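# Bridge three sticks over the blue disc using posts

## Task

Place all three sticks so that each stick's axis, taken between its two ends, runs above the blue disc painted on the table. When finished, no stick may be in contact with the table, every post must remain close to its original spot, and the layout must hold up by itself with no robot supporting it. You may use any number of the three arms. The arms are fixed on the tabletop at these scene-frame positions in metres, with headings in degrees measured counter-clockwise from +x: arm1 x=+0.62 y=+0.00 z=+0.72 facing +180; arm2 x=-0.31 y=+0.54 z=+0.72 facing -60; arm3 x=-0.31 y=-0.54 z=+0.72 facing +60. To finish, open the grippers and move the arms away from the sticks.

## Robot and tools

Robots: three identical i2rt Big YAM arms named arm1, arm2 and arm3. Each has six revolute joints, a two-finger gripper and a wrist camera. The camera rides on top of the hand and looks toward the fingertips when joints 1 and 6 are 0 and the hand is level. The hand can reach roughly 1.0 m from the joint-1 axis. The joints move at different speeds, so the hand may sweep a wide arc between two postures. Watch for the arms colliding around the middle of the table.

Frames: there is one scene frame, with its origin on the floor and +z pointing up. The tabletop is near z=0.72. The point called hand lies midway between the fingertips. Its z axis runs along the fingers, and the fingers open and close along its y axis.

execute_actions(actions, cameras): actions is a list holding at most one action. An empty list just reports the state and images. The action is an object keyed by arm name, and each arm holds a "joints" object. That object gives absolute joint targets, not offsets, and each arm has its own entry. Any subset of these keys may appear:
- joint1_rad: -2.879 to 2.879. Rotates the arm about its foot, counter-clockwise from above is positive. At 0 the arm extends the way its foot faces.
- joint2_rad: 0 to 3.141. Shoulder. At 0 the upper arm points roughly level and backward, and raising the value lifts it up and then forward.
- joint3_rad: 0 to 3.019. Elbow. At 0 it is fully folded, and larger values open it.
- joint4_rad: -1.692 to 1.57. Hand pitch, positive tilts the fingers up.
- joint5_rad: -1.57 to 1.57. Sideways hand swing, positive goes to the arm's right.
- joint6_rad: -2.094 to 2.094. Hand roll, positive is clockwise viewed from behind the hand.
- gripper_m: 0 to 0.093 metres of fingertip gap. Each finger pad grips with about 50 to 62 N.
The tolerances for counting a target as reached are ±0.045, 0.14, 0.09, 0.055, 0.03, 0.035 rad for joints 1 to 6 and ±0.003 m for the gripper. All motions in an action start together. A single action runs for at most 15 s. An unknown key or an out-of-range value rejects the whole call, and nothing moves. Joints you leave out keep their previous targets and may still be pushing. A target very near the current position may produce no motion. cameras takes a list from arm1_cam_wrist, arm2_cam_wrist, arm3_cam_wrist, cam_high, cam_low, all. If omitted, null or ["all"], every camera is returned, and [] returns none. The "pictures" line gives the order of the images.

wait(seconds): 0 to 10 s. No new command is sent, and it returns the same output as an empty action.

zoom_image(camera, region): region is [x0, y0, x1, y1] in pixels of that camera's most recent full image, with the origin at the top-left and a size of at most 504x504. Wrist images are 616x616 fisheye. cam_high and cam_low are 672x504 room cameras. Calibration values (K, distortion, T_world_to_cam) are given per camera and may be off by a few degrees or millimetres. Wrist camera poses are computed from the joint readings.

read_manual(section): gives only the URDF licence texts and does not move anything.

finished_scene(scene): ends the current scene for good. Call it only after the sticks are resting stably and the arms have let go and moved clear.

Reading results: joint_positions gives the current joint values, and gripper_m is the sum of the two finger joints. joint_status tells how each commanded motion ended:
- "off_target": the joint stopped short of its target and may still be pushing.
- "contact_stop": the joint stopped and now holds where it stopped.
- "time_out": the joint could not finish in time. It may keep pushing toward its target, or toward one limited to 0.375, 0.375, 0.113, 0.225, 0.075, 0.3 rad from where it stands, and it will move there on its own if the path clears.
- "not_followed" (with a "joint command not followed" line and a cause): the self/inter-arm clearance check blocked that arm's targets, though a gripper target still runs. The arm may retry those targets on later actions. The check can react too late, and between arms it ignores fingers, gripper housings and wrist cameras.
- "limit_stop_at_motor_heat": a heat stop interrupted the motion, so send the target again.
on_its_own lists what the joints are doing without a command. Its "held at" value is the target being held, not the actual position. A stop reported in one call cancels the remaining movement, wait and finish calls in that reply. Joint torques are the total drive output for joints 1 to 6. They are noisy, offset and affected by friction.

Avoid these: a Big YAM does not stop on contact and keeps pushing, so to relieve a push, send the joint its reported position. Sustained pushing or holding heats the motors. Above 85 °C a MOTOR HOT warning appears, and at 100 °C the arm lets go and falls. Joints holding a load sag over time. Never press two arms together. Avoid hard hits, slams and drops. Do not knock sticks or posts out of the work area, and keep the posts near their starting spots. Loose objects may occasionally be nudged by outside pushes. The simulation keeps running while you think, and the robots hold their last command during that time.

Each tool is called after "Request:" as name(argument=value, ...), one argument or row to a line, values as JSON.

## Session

Request:
execute_actions(
  actions=[],
)

Scene clock: 0.00 s.
Joint torques (N m, as the arm reports them, + toward a larger angle): no reading
arm1.joint_positions: joint1_rad=-0.488 joint2_rad=+0.587 joint3_rad=+1.396 joint4_rad=-1.216 joint5_rad=-0.226 joint6_rad=+0.378 gripper_m=+0.094
arm1.joint_status: not commanded
arm1.hand: x=+0.4034 y=+0.0815 z=+1.3616 quat_wxyz=(+0.068, +0.777, -0.297, -0.551) (m; scene frame)
arm2.joint_positions: joint1_rad=+0.478 joint2_rad=+0.451 joint3_rad=+1.322 joint4_rad=-1.355 joint5_rad=-0.224 joint6_rad=+0.169 gripper_m=+0.094
arm2.joint_status: not commanded
arm2.hand: x=-0.1437 y=+0.4804 z=+1.2644 quat_wxyz=(-0.522, -0.248, -0.816, +0.008) (m; scene frame)
arm3.joint_positions: joint1_rad=-0.361 joint2_rad=+0.521 joint3_rad=+1.451 joint4_rad=-1.390 joint5_rad=+0.039 joint6_rad=+0.015 gripper_m=+0.094
arm3.joint_status: not commanded
arm3.hand: x=-0.1738 y=-0.4290 z=+1.3283 quat_wxyz=(-0.501, +0.278, -0.802, -0.170) (m; scene frame)
pictures: arm1_cam_wrist, arm2_cam_wrist, arm3_cam_wrist, cam_high, cam_low
camera_calibration (this result's frames):
arm1_cam_wrist: T_world_to_cam=[[0.381779, 0.816202, -0.433658, 0.37041], [0.696926, -0.562404, -0.444967, 0.376837], [-0.607074, -0.132348, -0.783547, 1.44449], [0, 0, 0, 1]] pos_world=[0.472867, 0.100781, 1.46013]
arm2_cam_wrist: T_world_to_cam=[[-0.419274, -0.879906, -0.223552, 0.644631], [-0.766786, 0.475051, -0.431701, 0.210633], [0.486055, -0.00958455, -0.873876, 1.30197], [0, 0, 0, 1]] pos_world=[-0.201041, 0.479632, 1.3728]
arm3_cam_wrist: T_world_to_cam=[[0.615914, -0.787647, 0.0162122, -0.251019], [-0.694592, -0.552629, -0.46059, 0.255538], [0.371741, 0.272423, -0.887465, 1.48355], [0, 0, 0, 1]] pos_world=[-0.219396, -0.460649, 1.43837]
Images, in order (width x height): arm1_cam_wrist 616x616, arm2_cam_wrist 616x616, arm3_cam_wrist 616x616, cam_high 672x504, cam_low 672x504.

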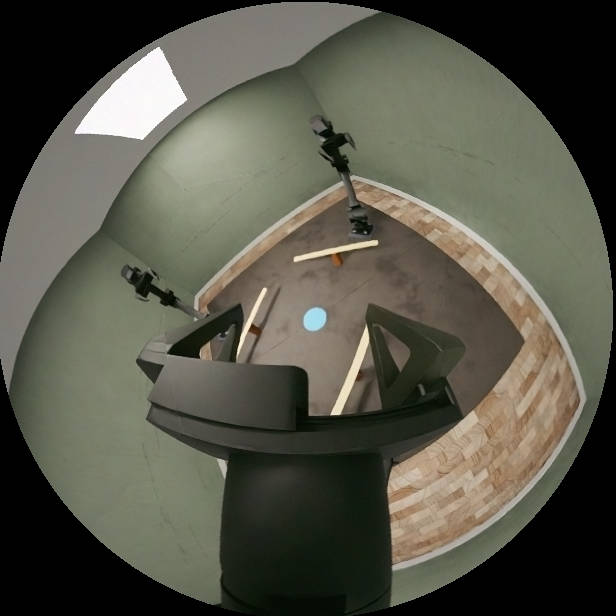

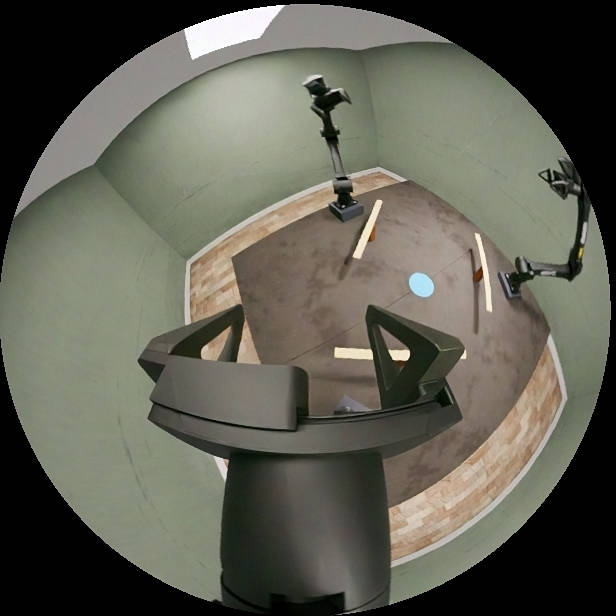

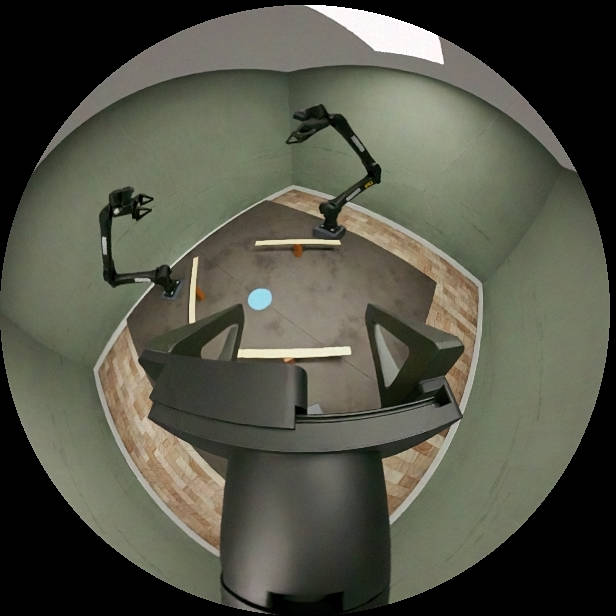

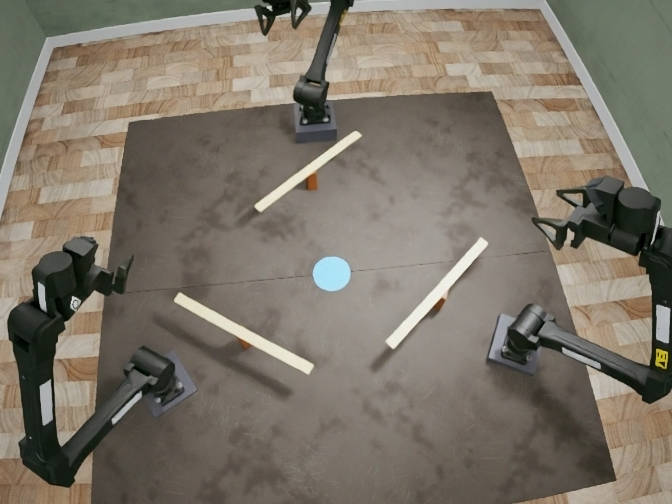

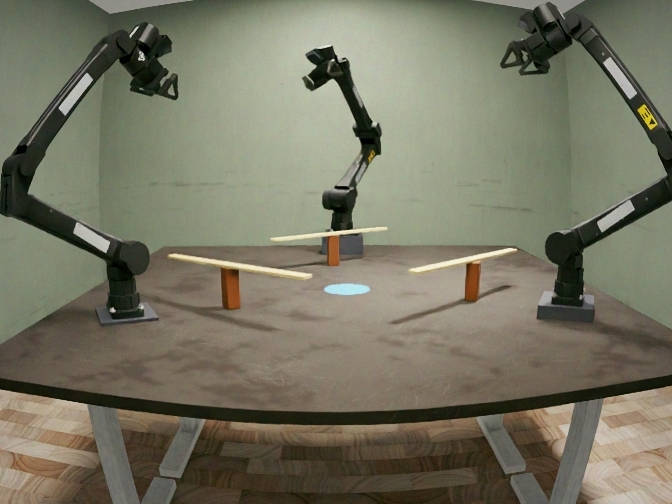

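Request:
zoom_image(
  camera="cam_high",
  region=[160, 120, 500, 375],
)

Region (160, 120, 500, 375) of cam_high's 672x504 image, scaled by 1.482, with more detail than that image has; it fills the top 378 rows of this view, and the rest is white.

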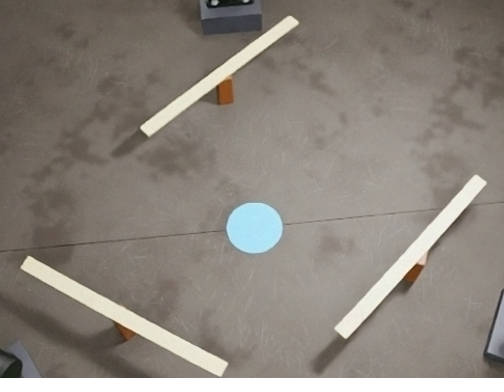

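Request:
execute_actions(
  actions=[
    {"arm1":{"joints":{"joint1_rad":0.248,"joint2_rad":0.967,"joint3_rad":0.68,"joint4_rad":-1.29,"joint5_rad":0,"joint6_rad":1.166}},"arm2":{"joints":{"joint1_rad":0.307,"joint2_rad":0.94,"joint3_rad":0.829,"joint4_rad":-1.45,"joint5_rad":0,"joint6_rad":1.416}},"arm3":{"joints":{"joint1_rad":-0.525,"joint2_rad":1.11,"joint3_rad":0.872,"joint4_rad":-1.325,"joint5_rad":0,"joint6_rad":-1.748}}},
  ],
  cameras=[],
)

Request:
execute_actions(
  actions=[
    {"arm1":{"joints":{"joint2_rad":1.107,"joint3_rad":0.486,"joint4_rad":-0.925}},"arm2":{"joints":{"joint2_rad":1.05,"joint3_rad":0.628,"joint4_rad":-1.125}},"arm3":{"joints":{"joint2_rad":1.245,"joint3_rad":0.688,"joint4_rad":-1.005}}},
  ],
  cameras=["arm1_cam_wrist","arm2_cam_wrist","arm3_cam_wrist"],
)

Scene clock: 11.13 s.
Joint torques (N m, as the arm reports them, + toward a larger angle): arm1=[-0.74 -4.78  8.3   0.11  0.12  0.18] | arm2=[ 0.15 -4.81 10.38 -0.22  0.18  0.09] | arm3=[-1.75 -6.4   9.65  0.22 -0.2  -0.17]
arm1.joint_positions: joint1_rad=+0.243 joint2_rad=+0.964 joint3_rad=+0.698 joint4_rad=-1.282 joint5_rad=-0.002 joint6_rad=+1.157 gripper_m=+0.094
arm1.joint_status: all done
arm1.hand: x=+0.3921 y=-0.0542 z=+0.9199 quat_wxyz=(+0.014, +0.896, -0.443, -0.008) (m; scene frame)
arm2.joint_positions: joint1_rad=+0.313 joint2_rad=+0.949 joint3_rad=+0.807 joint4_rad=-1.442 joint5_rad=-0.004 joint6_rad=+1.401 gripper_m=+0.094
arm2.joint_status: all done
arm2.hand: x=-0.1360 y=+0.3845 z=+0.9066 quat_wxyz=(+0.006, -0.874, -0.487, +0.003) (m; scene frame)
arm3.joint_positions: joint1_rad=-0.517 joint2_rad=+1.117 joint3_rad=+0.871 joint4_rad=-1.322 joint5_rad=+0.002 joint6_rad=-1.731 gripper_m=+0.094
arm3.joint_status: all done
arm3.hand: x=-0.0645 y=-0.3875 z=+0.9157 quat_wxyz=(-0.002, +0.909, -0.418, +0.004) (m; scene frame)
pictures: none
No camera images: the call's "cameras" was empty. Leave "cameras" out to get every camera's image.

Scene clock: 12.23 s.
Joint torques (N m, as the arm reports them, + toward a larger angle): arm1=[-0.77 -6.2   7.88  0.84  0.11  0.18] | arm2=[ 0.08 -5.29  9.33  0.49  0.16  0.09] | arm3=[-1.45 -7.44  8.83  0.8  -0.2  -0.08]
arm1.joint_positions: joint1_rad=+0.243 joint2_rad=+1.113 joint3_rad=+0.491 joint4_rad=-0.936 joint5_rad=-0.002 joint6_rad=+1.158 gripper_m=+0.094
arm1.joint_status: all done
arm1.hand: x=+0.3980 y=-0.0537 z=+0.8176 quat_wxyz=(+0.011, +0.896, -0.443, -0.005) (m; scene frame)
arm2.joint_positions: joint1_rad=+0.313 joint2_rad=+1.057 joint3_rad=+0.610 joint4_rad=-1.137 joint5_rad=-0.004 joint6_rad=+1.401 gripper_m=+0.094
arm2.joint_status: all done
arm2.hand: x=-0.1330 y=+0.3811 z=+0.8110 quat_wxyz=(+0.006, -0.874, -0.487, +0.003) (m; scene frame)
arm3.joint_positions: joint1_rad=-0.517 joint2_rad=+1.252 joint3_rad=+0.684 joint4_rad=-1.014 joint5_rad=+0.002 joint6_rad=-1.731 gripper_m=+0.094
arm3.joint_status: all done
arm3.hand: x=-0.0651 y=-0.3879 z=+0.8138 quat_wxyz=(+0.004, +0.909, -0.417, -0.001) (m; scene frame)
pictures: arm1_cam_wrist, arm2_cam_wrist, arm3_cam_wrist
camera_calibration (this result's frames):
arm1_cam_wrist: T_world_to_cam=[[0.793413, 0.608041, -0.0279681, -0.259752], [0.508182, -0.63642, 0.580276, -0.704612], [0.335032, -0.474612, -0.813939, 0.628538], [0, 0, 0, 1]] pos_world=[0.353582, 0.00782254, 0.913197]
arm2_cam_wrist: T_world_to_cam=[[-0.859481, 0.510347, 0.0289608, -0.33277], [0.429185, 0.689699, 0.583194, -0.675613], [0.277657, 0.513674, -0.811816, 0.622122], [0, 0, 0, 1]] pos_world=[-0.168783, 0.31623, 0.908699]
arm3_cam_wrist: T_world_to_cam=[[0.752078, 0.659069, -0.00274981, 0.308226], [0.530312, -0.602663, 0.596294, -0.683025], [0.391341, -0.449917, -0.802762, 0.627516], [0, 0, 0, 1]] pos_world=[-0.115166, -0.332446, 0.911877]
Images, in order (width x height): arm1_cam_wrist 616x616, arm2_cam_wrist 616x616, arm3_cam_wrist 616x616.

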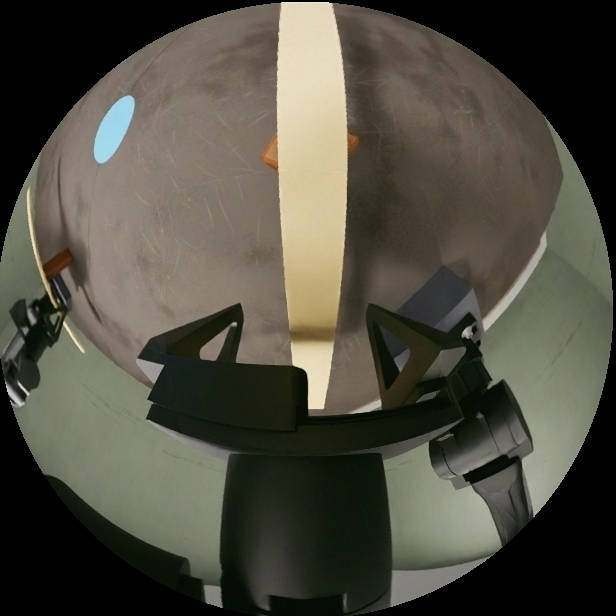

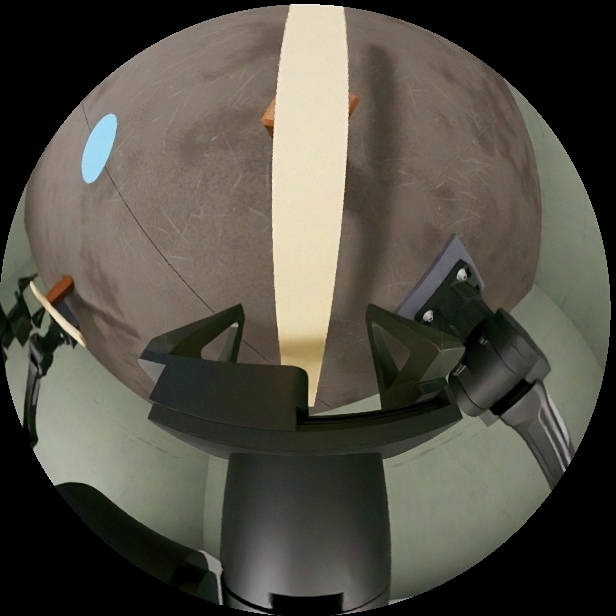

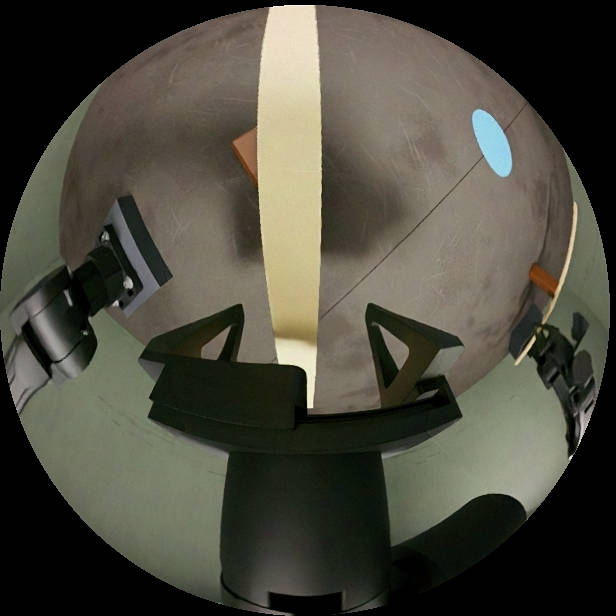

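Request:
execute_actions(
  actions=[
    {"arm1":{"joints":{"gripper_m":0.015,"joint4_rad":-0.965}},"arm2":{"joints":{"gripper_m":0.015,"joint4_rad":-1.11}},"arm3":{"joints":{"gripper_m":0.015,"joint4_rad":-1.045}}},
  ],
  cameras=[],
)

Request:
execute_actions(
  actions=[
    {"arm1":{"joints":{"joint2_rad":0.967,"joint3_rad":0.72,"joint4_rad":-1.29}},"arm2":{"joints":{"joint2_rad":0.923,"joint3_rad":0.84,"joint4_rad":-1.46}},"arm3":{"joints":{"joint2_rad":1.1,"joint3_rad":0.9,"joint4_rad":-1.35}}},
  ],
  cameras=[],
)

Request:
execute_actions(
  actions=[
    {"arm1":{"joints":{"joint1_rad":-0.134,"joint2_rad":0.993,"joint3_rad":0.665,"joint4_rad":-1.03,"joint6_rad":-0.15}},"arm3":{"joints":{"joint1_rad":-0.134,"joint2_rad":0.964,"joint3_rad":0.724,"joint4_rad":-1.1,"joint6_rad":-0.1}}},
  ],
  cameras=[],
)

Request:
execute_actions(
  actions=[
    {"arm2":{"joints":{"joint1_rad":-0.145,"joint2_rad":0.948,"joint3_rad":0.795,"joint4_rad":-1.18,"joint6_rad":-0.15}}},
  ],
  cameras=["cam_high","cam_low"],
)

Scene clock: 19.00 s.
Joint torques (N m, as the arm reports them, + toward a larger angle): arm1=[-0.75 -6.2   7.81 -0.08  0.11  0.15] | arm2=[ 0.11 -5.4   9.36  0.46  0.12  0.06] | arm3=[-1.77 -7.07  8.62  0.07 -0.21 -0.07]
arm1.joint_positions: joint1_rad=+0.243 joint2_rad=+1.113 joint3_rad=+0.491 joint4_rad=-0.954 joint5_rad=-0.002 joint6_rad=+1.160 gripper_m=+0.027
arm1.joint_status: gripper_m off_target (ended at +0.027, target +0.015); the others done
arm1.hand: x=+0.4023 y=-0.0527 z=+0.8175 quat_wxyz=(+0.005, +0.896, -0.444, +0.002) (m; scene frame)
arm2.joint_positions: joint1_rad=+0.313 joint2_rad=+1.057 joint3_rad=+0.610 joint4_rad=-1.120 joint5_rad=-0.003 joint6_rad=+1.406 gripper_m=+0.027
arm2.joint_status: gripper_m off_target (ended at +0.027, target +0.015); the others done
arm2.hand: x=-0.1300 y=+0.3783 z=+0.8110 quat_wxyz=(-0.002, -0.875, -0.484, +0.000) (m; scene frame)
arm3.joint_positions: joint1_rad=-0.517 joint2_rad=+1.252 joint3_rad=+0.684 joint4_rad=-1.036 joint5_rad=+0.002 joint6_rad=-1.733 gripper_m=+0.027
arm3.joint_status: gripper_m off_target (ended at +0.027, target +0.015); the others done
arm3.hand: x=-0.0696 y=-0.3907 z=+0.8139 quat_wxyz=(+0.013, +0.909, -0.416, -0.007) (m; scene frame)
pictures: none
No camera images: the call's "cameras" was empty. Leave "cameras" out to get every camera's image.

Scene clock: 20.07 s.
Joint torques (N m, as the arm reports them, + toward a larger angle): arm1=[-0.75 -4.6  12.25  0.    0.11  0.15] | arm2=[ 0.06 -3.14 10.89 -0.27  0.13  0.05] | arm3=[-0.57 -5.26 11.52  0.27 -0.24 -0.12]
arm1.joint_positions: joint1_rad=+0.243 joint2_rad=+0.960 joint3_rad=+0.690 joint4_rad=-1.279 joint5_rad=-0.002 joint6_rad=+1.160 gripper_m=+0.027
arm1.joint_status: all done
arm1.hand: x=+0.3938 y=-0.0538 z=+0.9180 quat_wxyz=(+0.014, +0.896, -0.444, -0.009) (m; scene frame)
arm2.joint_positions: joint1_rad=+0.313 joint2_rad=+0.918 joint3_rad=+0.814 joint4_rad=-1.450 joint5_rad=-0.003 joint6_rad=+1.406 gripper_m=+0.027
arm2.joint_status: all done
arm2.hand: x=-0.1373 y=+0.3854 z=+0.9156 quat_wxyz=(-0.008, -0.875, -0.484, -0.002) (m; scene frame)
arm3.joint_positions: joint1_rad=-0.517 joint2_rad=+1.087 joint3_rad=+0.879 joint4_rad=-1.341 joint5_rad=+0.002 joint6_rad=-1.734 gripper_m=+0.027
arm3.joint_status: all done
arm3.hand: x=-0.0673 y=-0.3892 z=+0.9264 quat_wxyz=(-0.010, +0.909, -0.416, +0.009) (m; scene frame)
pictures: none
No camera images: the call's "cameras" was empty. Leave "cameras" out to get every camera's image.

Scene clock: 22.27 s.
Joint torques (N m, as the arm reports them, + toward a larger angle): arm1=[-1.39 -5.48  8.8   1.41 -0.02 -0.03] | arm2=[ 0.06 -3.04 10.86 -0.29  0.13  0.05] | arm3=[-0.86 -4.24  9.41  1.46 -0.07  0.27]
arm1.joint_positions: joint1_rad=-0.131 joint2_rad=+0.988 joint3_rad=+0.680 joint4_rad=-1.045 joint5_rad=-0.001 joint6_rad=-0.141 gripper_m=+0.027
arm1.joint_status: all done
arm1.hand: x=+0.3363 y=+0.0405 z=+0.9134 quat_wxyz=(-0.009, +0.994, +0.002, -0.111) (m; scene frame)
arm2.joint_positions: joint1_rad=+0.313 joint2_rad=+0.918 joint3_rad=+0.814 joint4_rad=-1.450 joint5_rad=-0.003 joint6_rad=+1.406 gripper_m=+0.027
arm2.joint_status: not commanded
arm2.hand: x=-0.1373 y=+0.3854 z=+0.9156 quat_wxyz=(-0.008, -0.875, -0.484, -0.002) (m; scene frame)
arm3.joint_positions: joint1_rad=-0.140 joint2_rad=+0.963 joint3_rad=+0.731 joint4_rad=-1.112 joint5_rad=+0.002 joint6_rad=-0.117 gripper_m=+0.027
arm3.joint_status: all done
arm3.hand: x=-0.1367 y=-0.3071 z=+0.9064 quat_wxyz=(-0.107, +0.495, -0.861, -0.043) (m; scene frame)
pictures: none
No camera images: the call's "cameras" was empty. Leave "cameras" out to get every camera's image.

Scene clock: 24.43 s.
Joint torques (N m, as the arm reports them, + toward a larger angle): arm1=[-1.37 -5.41  8.81  1.43 -0.02 -0.03] | arm2=[ 0.18 -3.96 10.12  1.11  0.01 -0.16] | arm3=[-0.29 -4.13  9.49  1.24 -0.1   0.21]
arm1.joint_positions: joint1_rad=-0.131 joint2_rad=+0.988 joint3_rad=+0.680 joint4_rad=-1.045 joint5_rad=-0.001 joint6_rad=-0.141 gripper_m=+0.027
arm1.joint_status: not commanded
arm1.hand: x=+0.3363 y=+0.0405 z=+0.9134 quat_wxyz=(-0.009, +0.994, +0.002, -0.111) (m; scene frame)
arm2.joint_positions: joint1_rad=-0.141 joint2_rad=+0.943 joint3_rad=+0.783 joint4_rad=-1.197 joint5_rad=-0.003 joint6_rad=-0.135 gripper_m=+0.027
arm2.joint_status: all done
arm2.hand: x=-0.2008 y=+0.2756 z=+0.9047 quat_wxyz=(-0.085, -0.495, -0.862, +0.066) (m; scene frame)
arm3.joint_positions: joint1_rad=-0.140 joint2_rad=+0.963 joint3_rad=+0.731 joint4_rad=-1.112 joint5_rad=+0.002 joint6_rad=-0.117 gripper_m=+0.027
arm3.joint_status: not commanded
arm3.hand: x=-0.1367 y=-0.3071 z=+0.9064 quat_wxyz=(-0.107, +0.495, -0.861, -0.043) (m; scene frame)
pictures: cam_high, cam_low
Images, in order (width x height): cam_high 672x504, cam_low 672x504.

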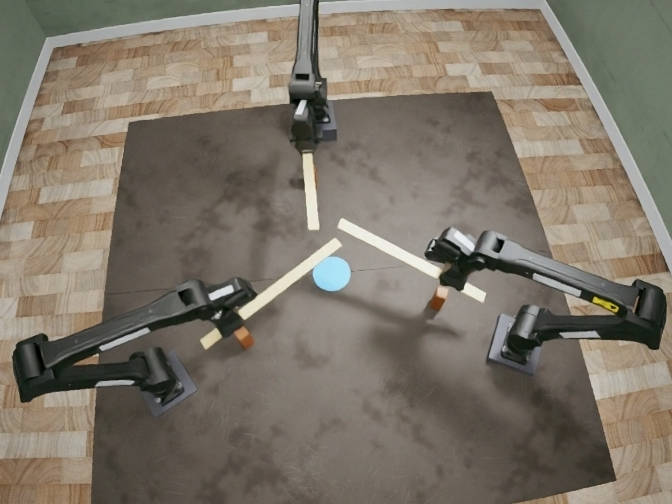

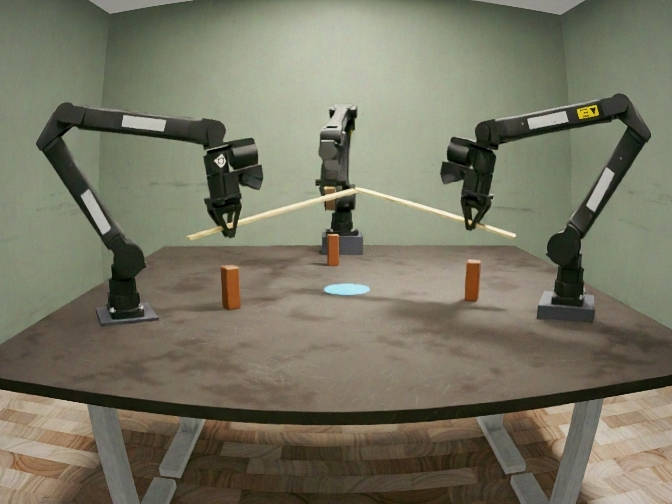

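Request:
execute_actions(
  actions=[
    {"arm1":{"joints":{"joint1_rad":-0.082,"joint2_rad":1.229,"joint3_rad":0.87,"joint4_rad":-0.937,"joint6_rad":-0.082}},"arm2":{"joints":{"joint1_rad":-0.113,"joint2_rad":1.176,"joint3_rad":0.972,"joint4_rad":-1.097}},"arm3":{"joints":{"joint1_rad":-0.105,"joint2_rad":1.195,"joint3_rad":0.922,"joint4_rad":-1.028,"joint6_rad":-0.087}}},
  ],
  cameras=["cam_high"],
)

Request:
execute_actions(
  actions=[
    {"arm1":{"joints":{"joint2_rad":1.41,"joint3_rad":0.81,"joint4_rad":-0.806}},"arm2":{"joints":{"joint2_rad":1.29,"joint3_rad":0.877,"joint4_rad":-0.979}},"arm3":{"joints":{"joint2_rad":1.35,"joint3_rad":0.845,"joint4_rad":-0.9}}},
  ],
  cameras=["cam_high","cam_low"],
)

Request:
zoom_image(
  camera="cam_high",
  region=[200, 130, 480, 360],
)

Request:
zoom_image(
  camera="cam_low",
  region=[200, 190, 500, 320],
)

Scene clock: 29.93 s.
Joint torques (N m, as the arm reports them, + toward a larger angle): arm1=[ -0.74 -10.18  13.75   1.16  -0.02   0.18] | arm2=[ 1.21 -8.59 12.44  0.79 -0.09 -0.14] | arm3=[ 0.42 -7.22 13.61  1.21 -0.08  0.19]
arm1.joint_positions: joint1_rad=-0.086 joint2_rad=+1.230 joint3_rad=+0.823 joint4_rad=-0.945 joint5_rad=-0.001 joint6_rad=-0.091 gripper_m=+0.027
arm1.joint_status: all done
arm1.hand: x=+0.2588 y=+0.0342 z=+0.9049 quat_wxyz=(-0.004, +0.994, +0.000, -0.112) (m; scene frame)
arm2.joint_positions: joint1_rad=-0.120 joint2_rad=+1.180 joint3_rad=+0.927 joint4_rad=-1.106 joint5_rad=-0.001 joint6_rad=-0.137 gripper_m=+0.027
arm2.joint_status: all done
arm2.hand: x=-0.1642 y=+0.2062 z=+0.8998 quat_wxyz=(-0.084, -0.485, -0.868, +0.066) (m; scene frame)
arm3.joint_positions: joint1_rad=-0.114 joint2_rad=+1.191 joint3_rad=+0.880 joint4_rad=-1.034 joint5_rad=+0.002 joint6_rad=-0.104 gripper_m=+0.027
arm3.joint_status: all done
arm3.hand: x=-0.0994 y=-0.2418 z=+0.9044 quat_wxyz=(-0.105, +0.500, -0.858, -0.045) (m; scene frame)
pictures: cam_high
Images, in order (width x height): cam_high 672x504.

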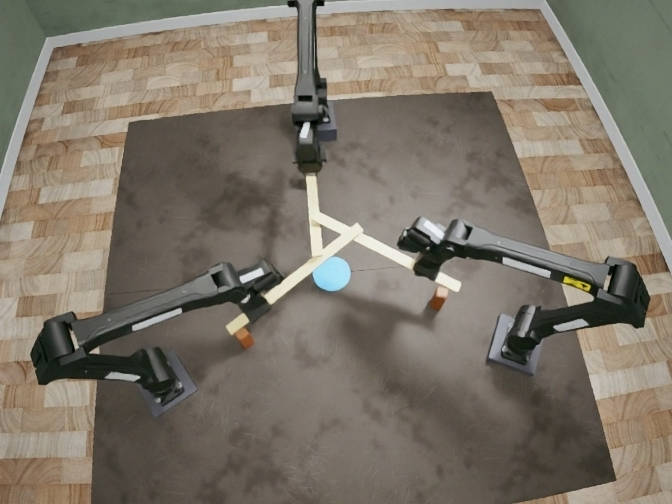

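Scene clock: 30.97 s.
Joint torques (N m, as the arm reports them, + toward a larger angle): arm1=[ -0.71 -13.07   7.99   1.29  -0.02   0.18] | arm2=[  1.12 -10.48   9.58   0.92  -0.08  -0.14] | arm3=[ -0.64 -10.11   8.85   1.39  -0.07   0.19]
arm1.joint_positions: joint1_rad=-0.086 joint2_rad=+1.418 joint3_rad=+0.817 joint4_rad=-0.820 joint5_rad=-0.001 joint6_rad=-0.090 gripper_m=+0.027
arm1.joint_status: all done
arm1.hand: x=+0.2389 y=+0.0353 z=+0.8421 quat_wxyz=(-0.001, +0.997, +0.000, -0.078) (m; scene frame)
arm2.joint_positions: joint1_rad=-0.120 joint2_rad=+1.299 joint3_rad=+0.860 joint4_rad=-0.994 joint5_rad=-0.001 joint6_rad=-0.137 gripper_m=+0.027
arm2.joint_status: all done
arm2.hand: x=-0.1631 y=+0.2030 z=+0.8369 quat_wxyz=(-0.055, -0.487, -0.871, +0.043) (m; scene frame)
arm3.joint_positions: joint1_rad=-0.114 joint2_rad=+1.358 joint3_rad=+0.845 joint4_rad=-0.912 joint5_rad=+0.002 joint6_rad=-0.101 gripper_m=+0.027
arm3.joint_status: all done
arm3.hand: x=-0.0910 y=-0.2304 z=+0.8381 quat_wxyz=(-0.069, +0.501, -0.862, -0.029) (m; scene frame)
pictures: cam_high, cam_low
Images, in order (width x height): cam_high 672x504, cam_low 672x504.

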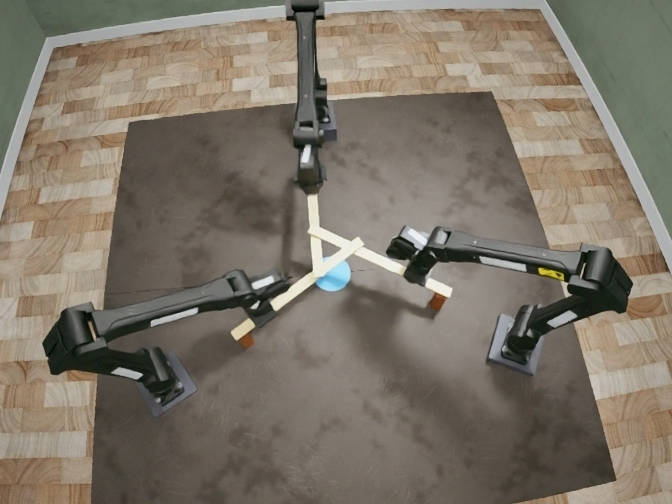

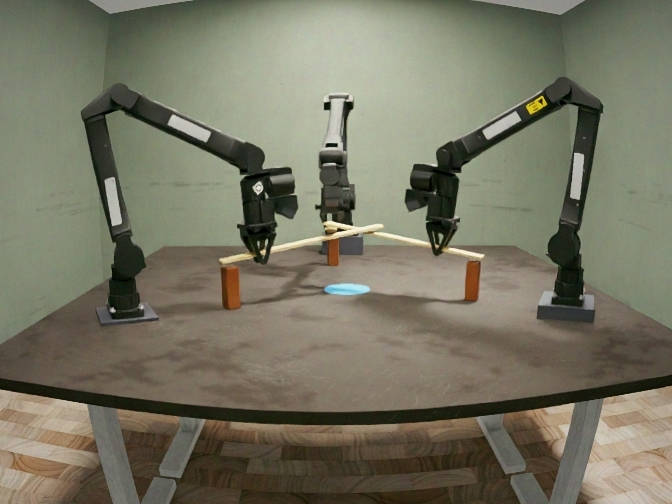

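Region (200, 130, 480, 360) of cam_high's 672x504 image, scaled by 1.800, with more detail than that image has; it fills the top 414 rows of this view, and the rest is white.

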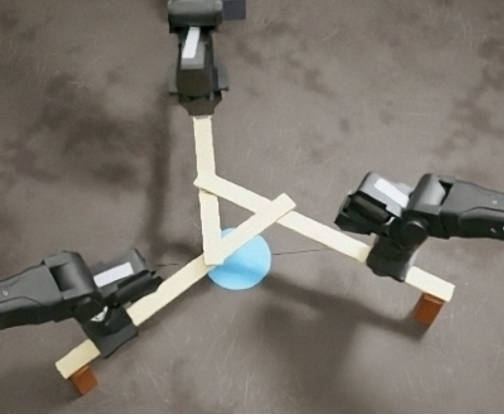

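Region (200, 190, 500, 320) of cam_low's 672x504 image, scaled by 1.680, with more detail than that image has; it fills the top 218 rows of this view, and the rest is white.

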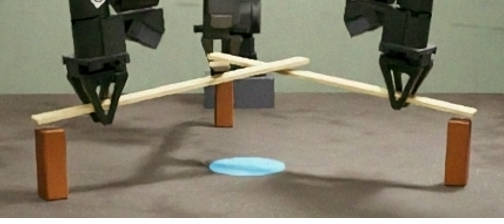

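Request:
execute_actions(
  actions=[
    {"arm1":{"joints":{"joint2_rad":1.464}},"arm2":{"joints":{"joint2_rad":1.338}},"arm3":{"joints":{"joint2_rad":1.404}}},
  ],
  cameras=["cam_low"],
)

Request:
zoom_image(
  camera="cam_low",
  region=[200, 190, 500, 320],
)

Scene clock: 34.20 s.
Joint torques (N m, as the arm reports them, + toward a larger angle): arm1=[ -0.74 -11.19   7.82   1.19  -0.05   0.18] | arm2=[ 1.09 -9.59  9.39  0.84 -0.08 -0.14] | arm3=[-0.07 -8.05  8.65  1.02 -0.12  0.17]
arm1.joint_positions: joint1_rad=-0.086 joint2_rad=+1.447 joint3_rad=+0.817 joint4_rad=-0.819 joint5_rad=+0.000 joint6_rad=-0.090 gripper_m=+0.027
arm1.joint_status: all done
arm1.hand: x=+0.2409 y=+0.0352 z=+0.8315 quat_wxyz=(+0.000, +0.998, +0.000, -0.064) (m; scene frame)
arm2.joint_positions: joint1_rad=-0.120 joint2_rad=+1.333 joint3_rad=+0.860 joint4_rad=-0.994 joint5_rad=-0.001 joint6_rad=-0.137 gripper_m=+0.027
arm2.joint_status: all done
arm2.hand: x=-0.1635 y=+0.2038 z=+0.8254 quat_wxyz=(-0.041, -0.487, -0.872, +0.033) (m; scene frame)
arm3.joint_positions: joint1_rad=-0.114 joint2_rad=+1.391 joint3_rad=+0.845 joint4_rad=-0.912 joint5_rad=+0.002 joint6_rad=-0.101 gripper_m=+0.027
arm3.joint_status: all done
arm3.hand: x=-0.0920 y=-0.2318 z=+0.8264 quat_wxyz=(-0.054, +0.502, -0.863, -0.022) (m; scene frame)
pictures: cam_low
Images, in order (width x height): cam_low 672x504.

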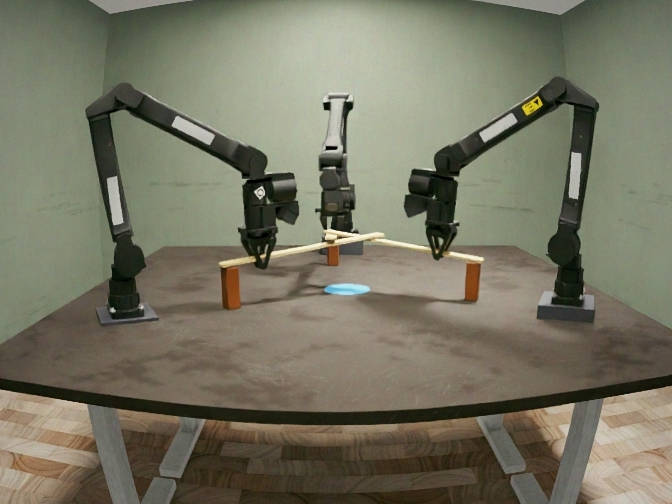

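Region (200, 190, 500, 320) of cam_low's 672x504 image, scaled by 1.680, with more detail than that image has; it fills the top 218 rows of this view, and the rest is white.

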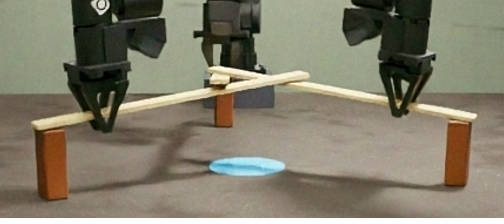

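Request:
execute_actions(
  actions=[
    {"arm1":{"joints":{"gripper_m":0.06,"joint2_rad":1.447}},"arm2":{"joints":{"gripper_m":0.06}},"arm3":{"joints":{"gripper_m":0.06}}},
  ],
  cameras=[],
)

Request:
execute_actions(
  actions=[
    {"arm1":{"joints":{"joint2_rad":1.0}},"arm2":{"joints":{"joint2_rad":0.9}},"arm3":{"joints":{"joint2_rad":0.95}}},
  ],
  cameras=["cam_low","cam_high"],
)

Request:
zoom_image(
  camera="cam_high",
  region=[200, 130, 480, 360],
)

Scene clock: 37.67 s.
Joint torques (N m, as the arm reports them, + toward a larger angle): arm1=[ -0.7  -12.29   7.9    1.09  -0.06   0.18] | arm2=[ 1.09 -9.51  9.34  0.79 -0.08 -0.14] | arm3=[-0.49 -9.59  8.92  1.23 -0.09  0.22]
arm1.joint_positions: joint1_rad=-0.086 joint2_rad=+1.447 joint3_rad=+0.817 joint4_rad=-0.818 joint5_rad=+0.000 joint6_rad=-0.090 gripper_m=+0.060
arm1.joint_status: all done
arm1.hand: x=+0.2405 y=+0.0352 z=+0.8316 quat_wxyz=(+0.000, +0.998, +0.000, -0.065) (m; scene frame)
arm2.joint_positions: joint1_rad=-0.120 joint2_rad=+1.333 joint3_rad=+0.860 joint4_rad=-0.993 joint5_rad=-0.001 joint6_rad=-0.137 gripper_m=+0.060
arm2.joint_status: all done
arm2.hand: x=-0.1634 y=+0.2036 z=+0.8254 quat_wxyz=(-0.042, -0.487, -0.872, +0.034) (m; scene frame)
arm3.joint_positions: joint1_rad=-0.114 joint2_rad=+1.391 joint3_rad=+0.845 joint4_rad=-0.910 joint5_rad=+0.002 joint6_rad=-0.101 gripper_m=+0.060
arm3.joint_status: all done
arm3.hand: x=-0.0918 y=-0.2316 z=+0.8264 quat_wxyz=(-0.055, +0.502, -0.863, -0.022) (m; scene frame)
pictures: none
No camera images: the call's "cameras" was empty. Leave "cameras" out to get every camera's image.

Scene clock: 38.97 s.
Joint torques (N m, as the arm reports them, + toward a larger angle): arm1=[-0.73 -6.17 10.37  1.86 -0.06  0.18] | arm2=[ 1.09 -3.27 11.09  1.47 -0.08 -0.14] | arm3=[-0.81 -3.06 10.81  1.73 -0.11  0.22]
arm1.joint_positions: joint1_rad=-0.086 joint2_rad=+0.988 joint3_rad=+0.817 joint4_rad=-0.817 joint5_rad=+0.000 joint6_rad=-0.090 gripper_m=+0.060
arm1.joint_status: all done
arm1.hand: x=+0.2411 y=+0.0371 z=+0.9997 quat_wxyz=(-0.021, +0.957, -0.002, -0.289) (m; scene frame)
arm2.joint_positions: joint1_rad=-0.120 joint2_rad=+0.888 joint3_rad=+0.860 joint4_rad=-0.992 joint5_rad=-0.001 joint6_rad=-0.137 gripper_m=+0.060
arm2.joint_status: all done
arm2.hand: x=-0.1703 y=+0.2209 z=+0.9759 quat_wxyz=(-0.217, -0.469, -0.840, +0.166) (m; scene frame)
arm3.joint_positions: joint1_rad=-0.114 joint2_rad=+0.935 joint3_rad=+0.845 joint4_rad=-0.909 joint5_rad=+0.002 joint6_rad=-0.101 gripper_m=+0.060
arm3.joint_status: all done
arm3.hand: x=-0.0984 y=-0.2402 z=+0.9881 quat_wxyz=(-0.259, +0.482, -0.829, -0.115) (m; scene frame)
pictures: cam_high, cam_low
Images, in order (width x height): cam_high 672x504, cam_low 672x504.

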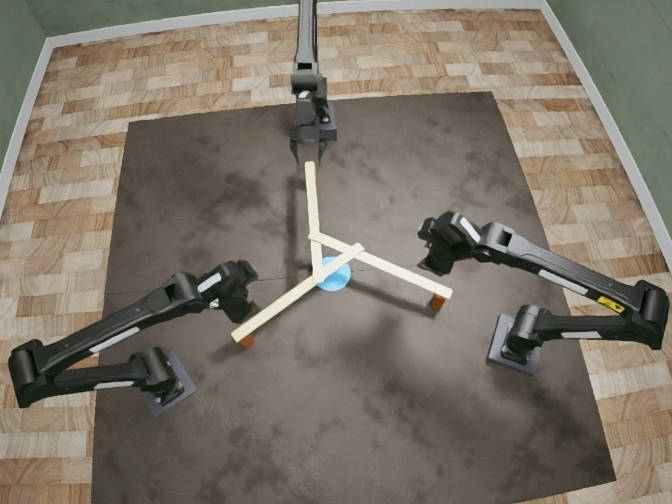

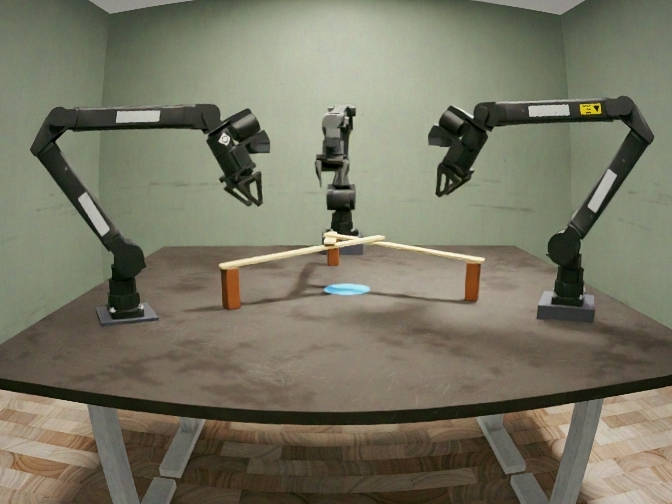

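Region (200, 130, 480, 360) of cam_high's 672x504 image, scaled by 1.800, with more detail than that image has; it fills the top 414 rows of this view, and the rest is white.

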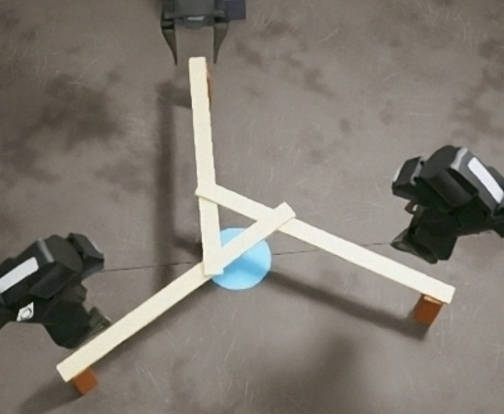

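Request:
finished_scene(
  scene=2,
)

The scene is finished: the task was done.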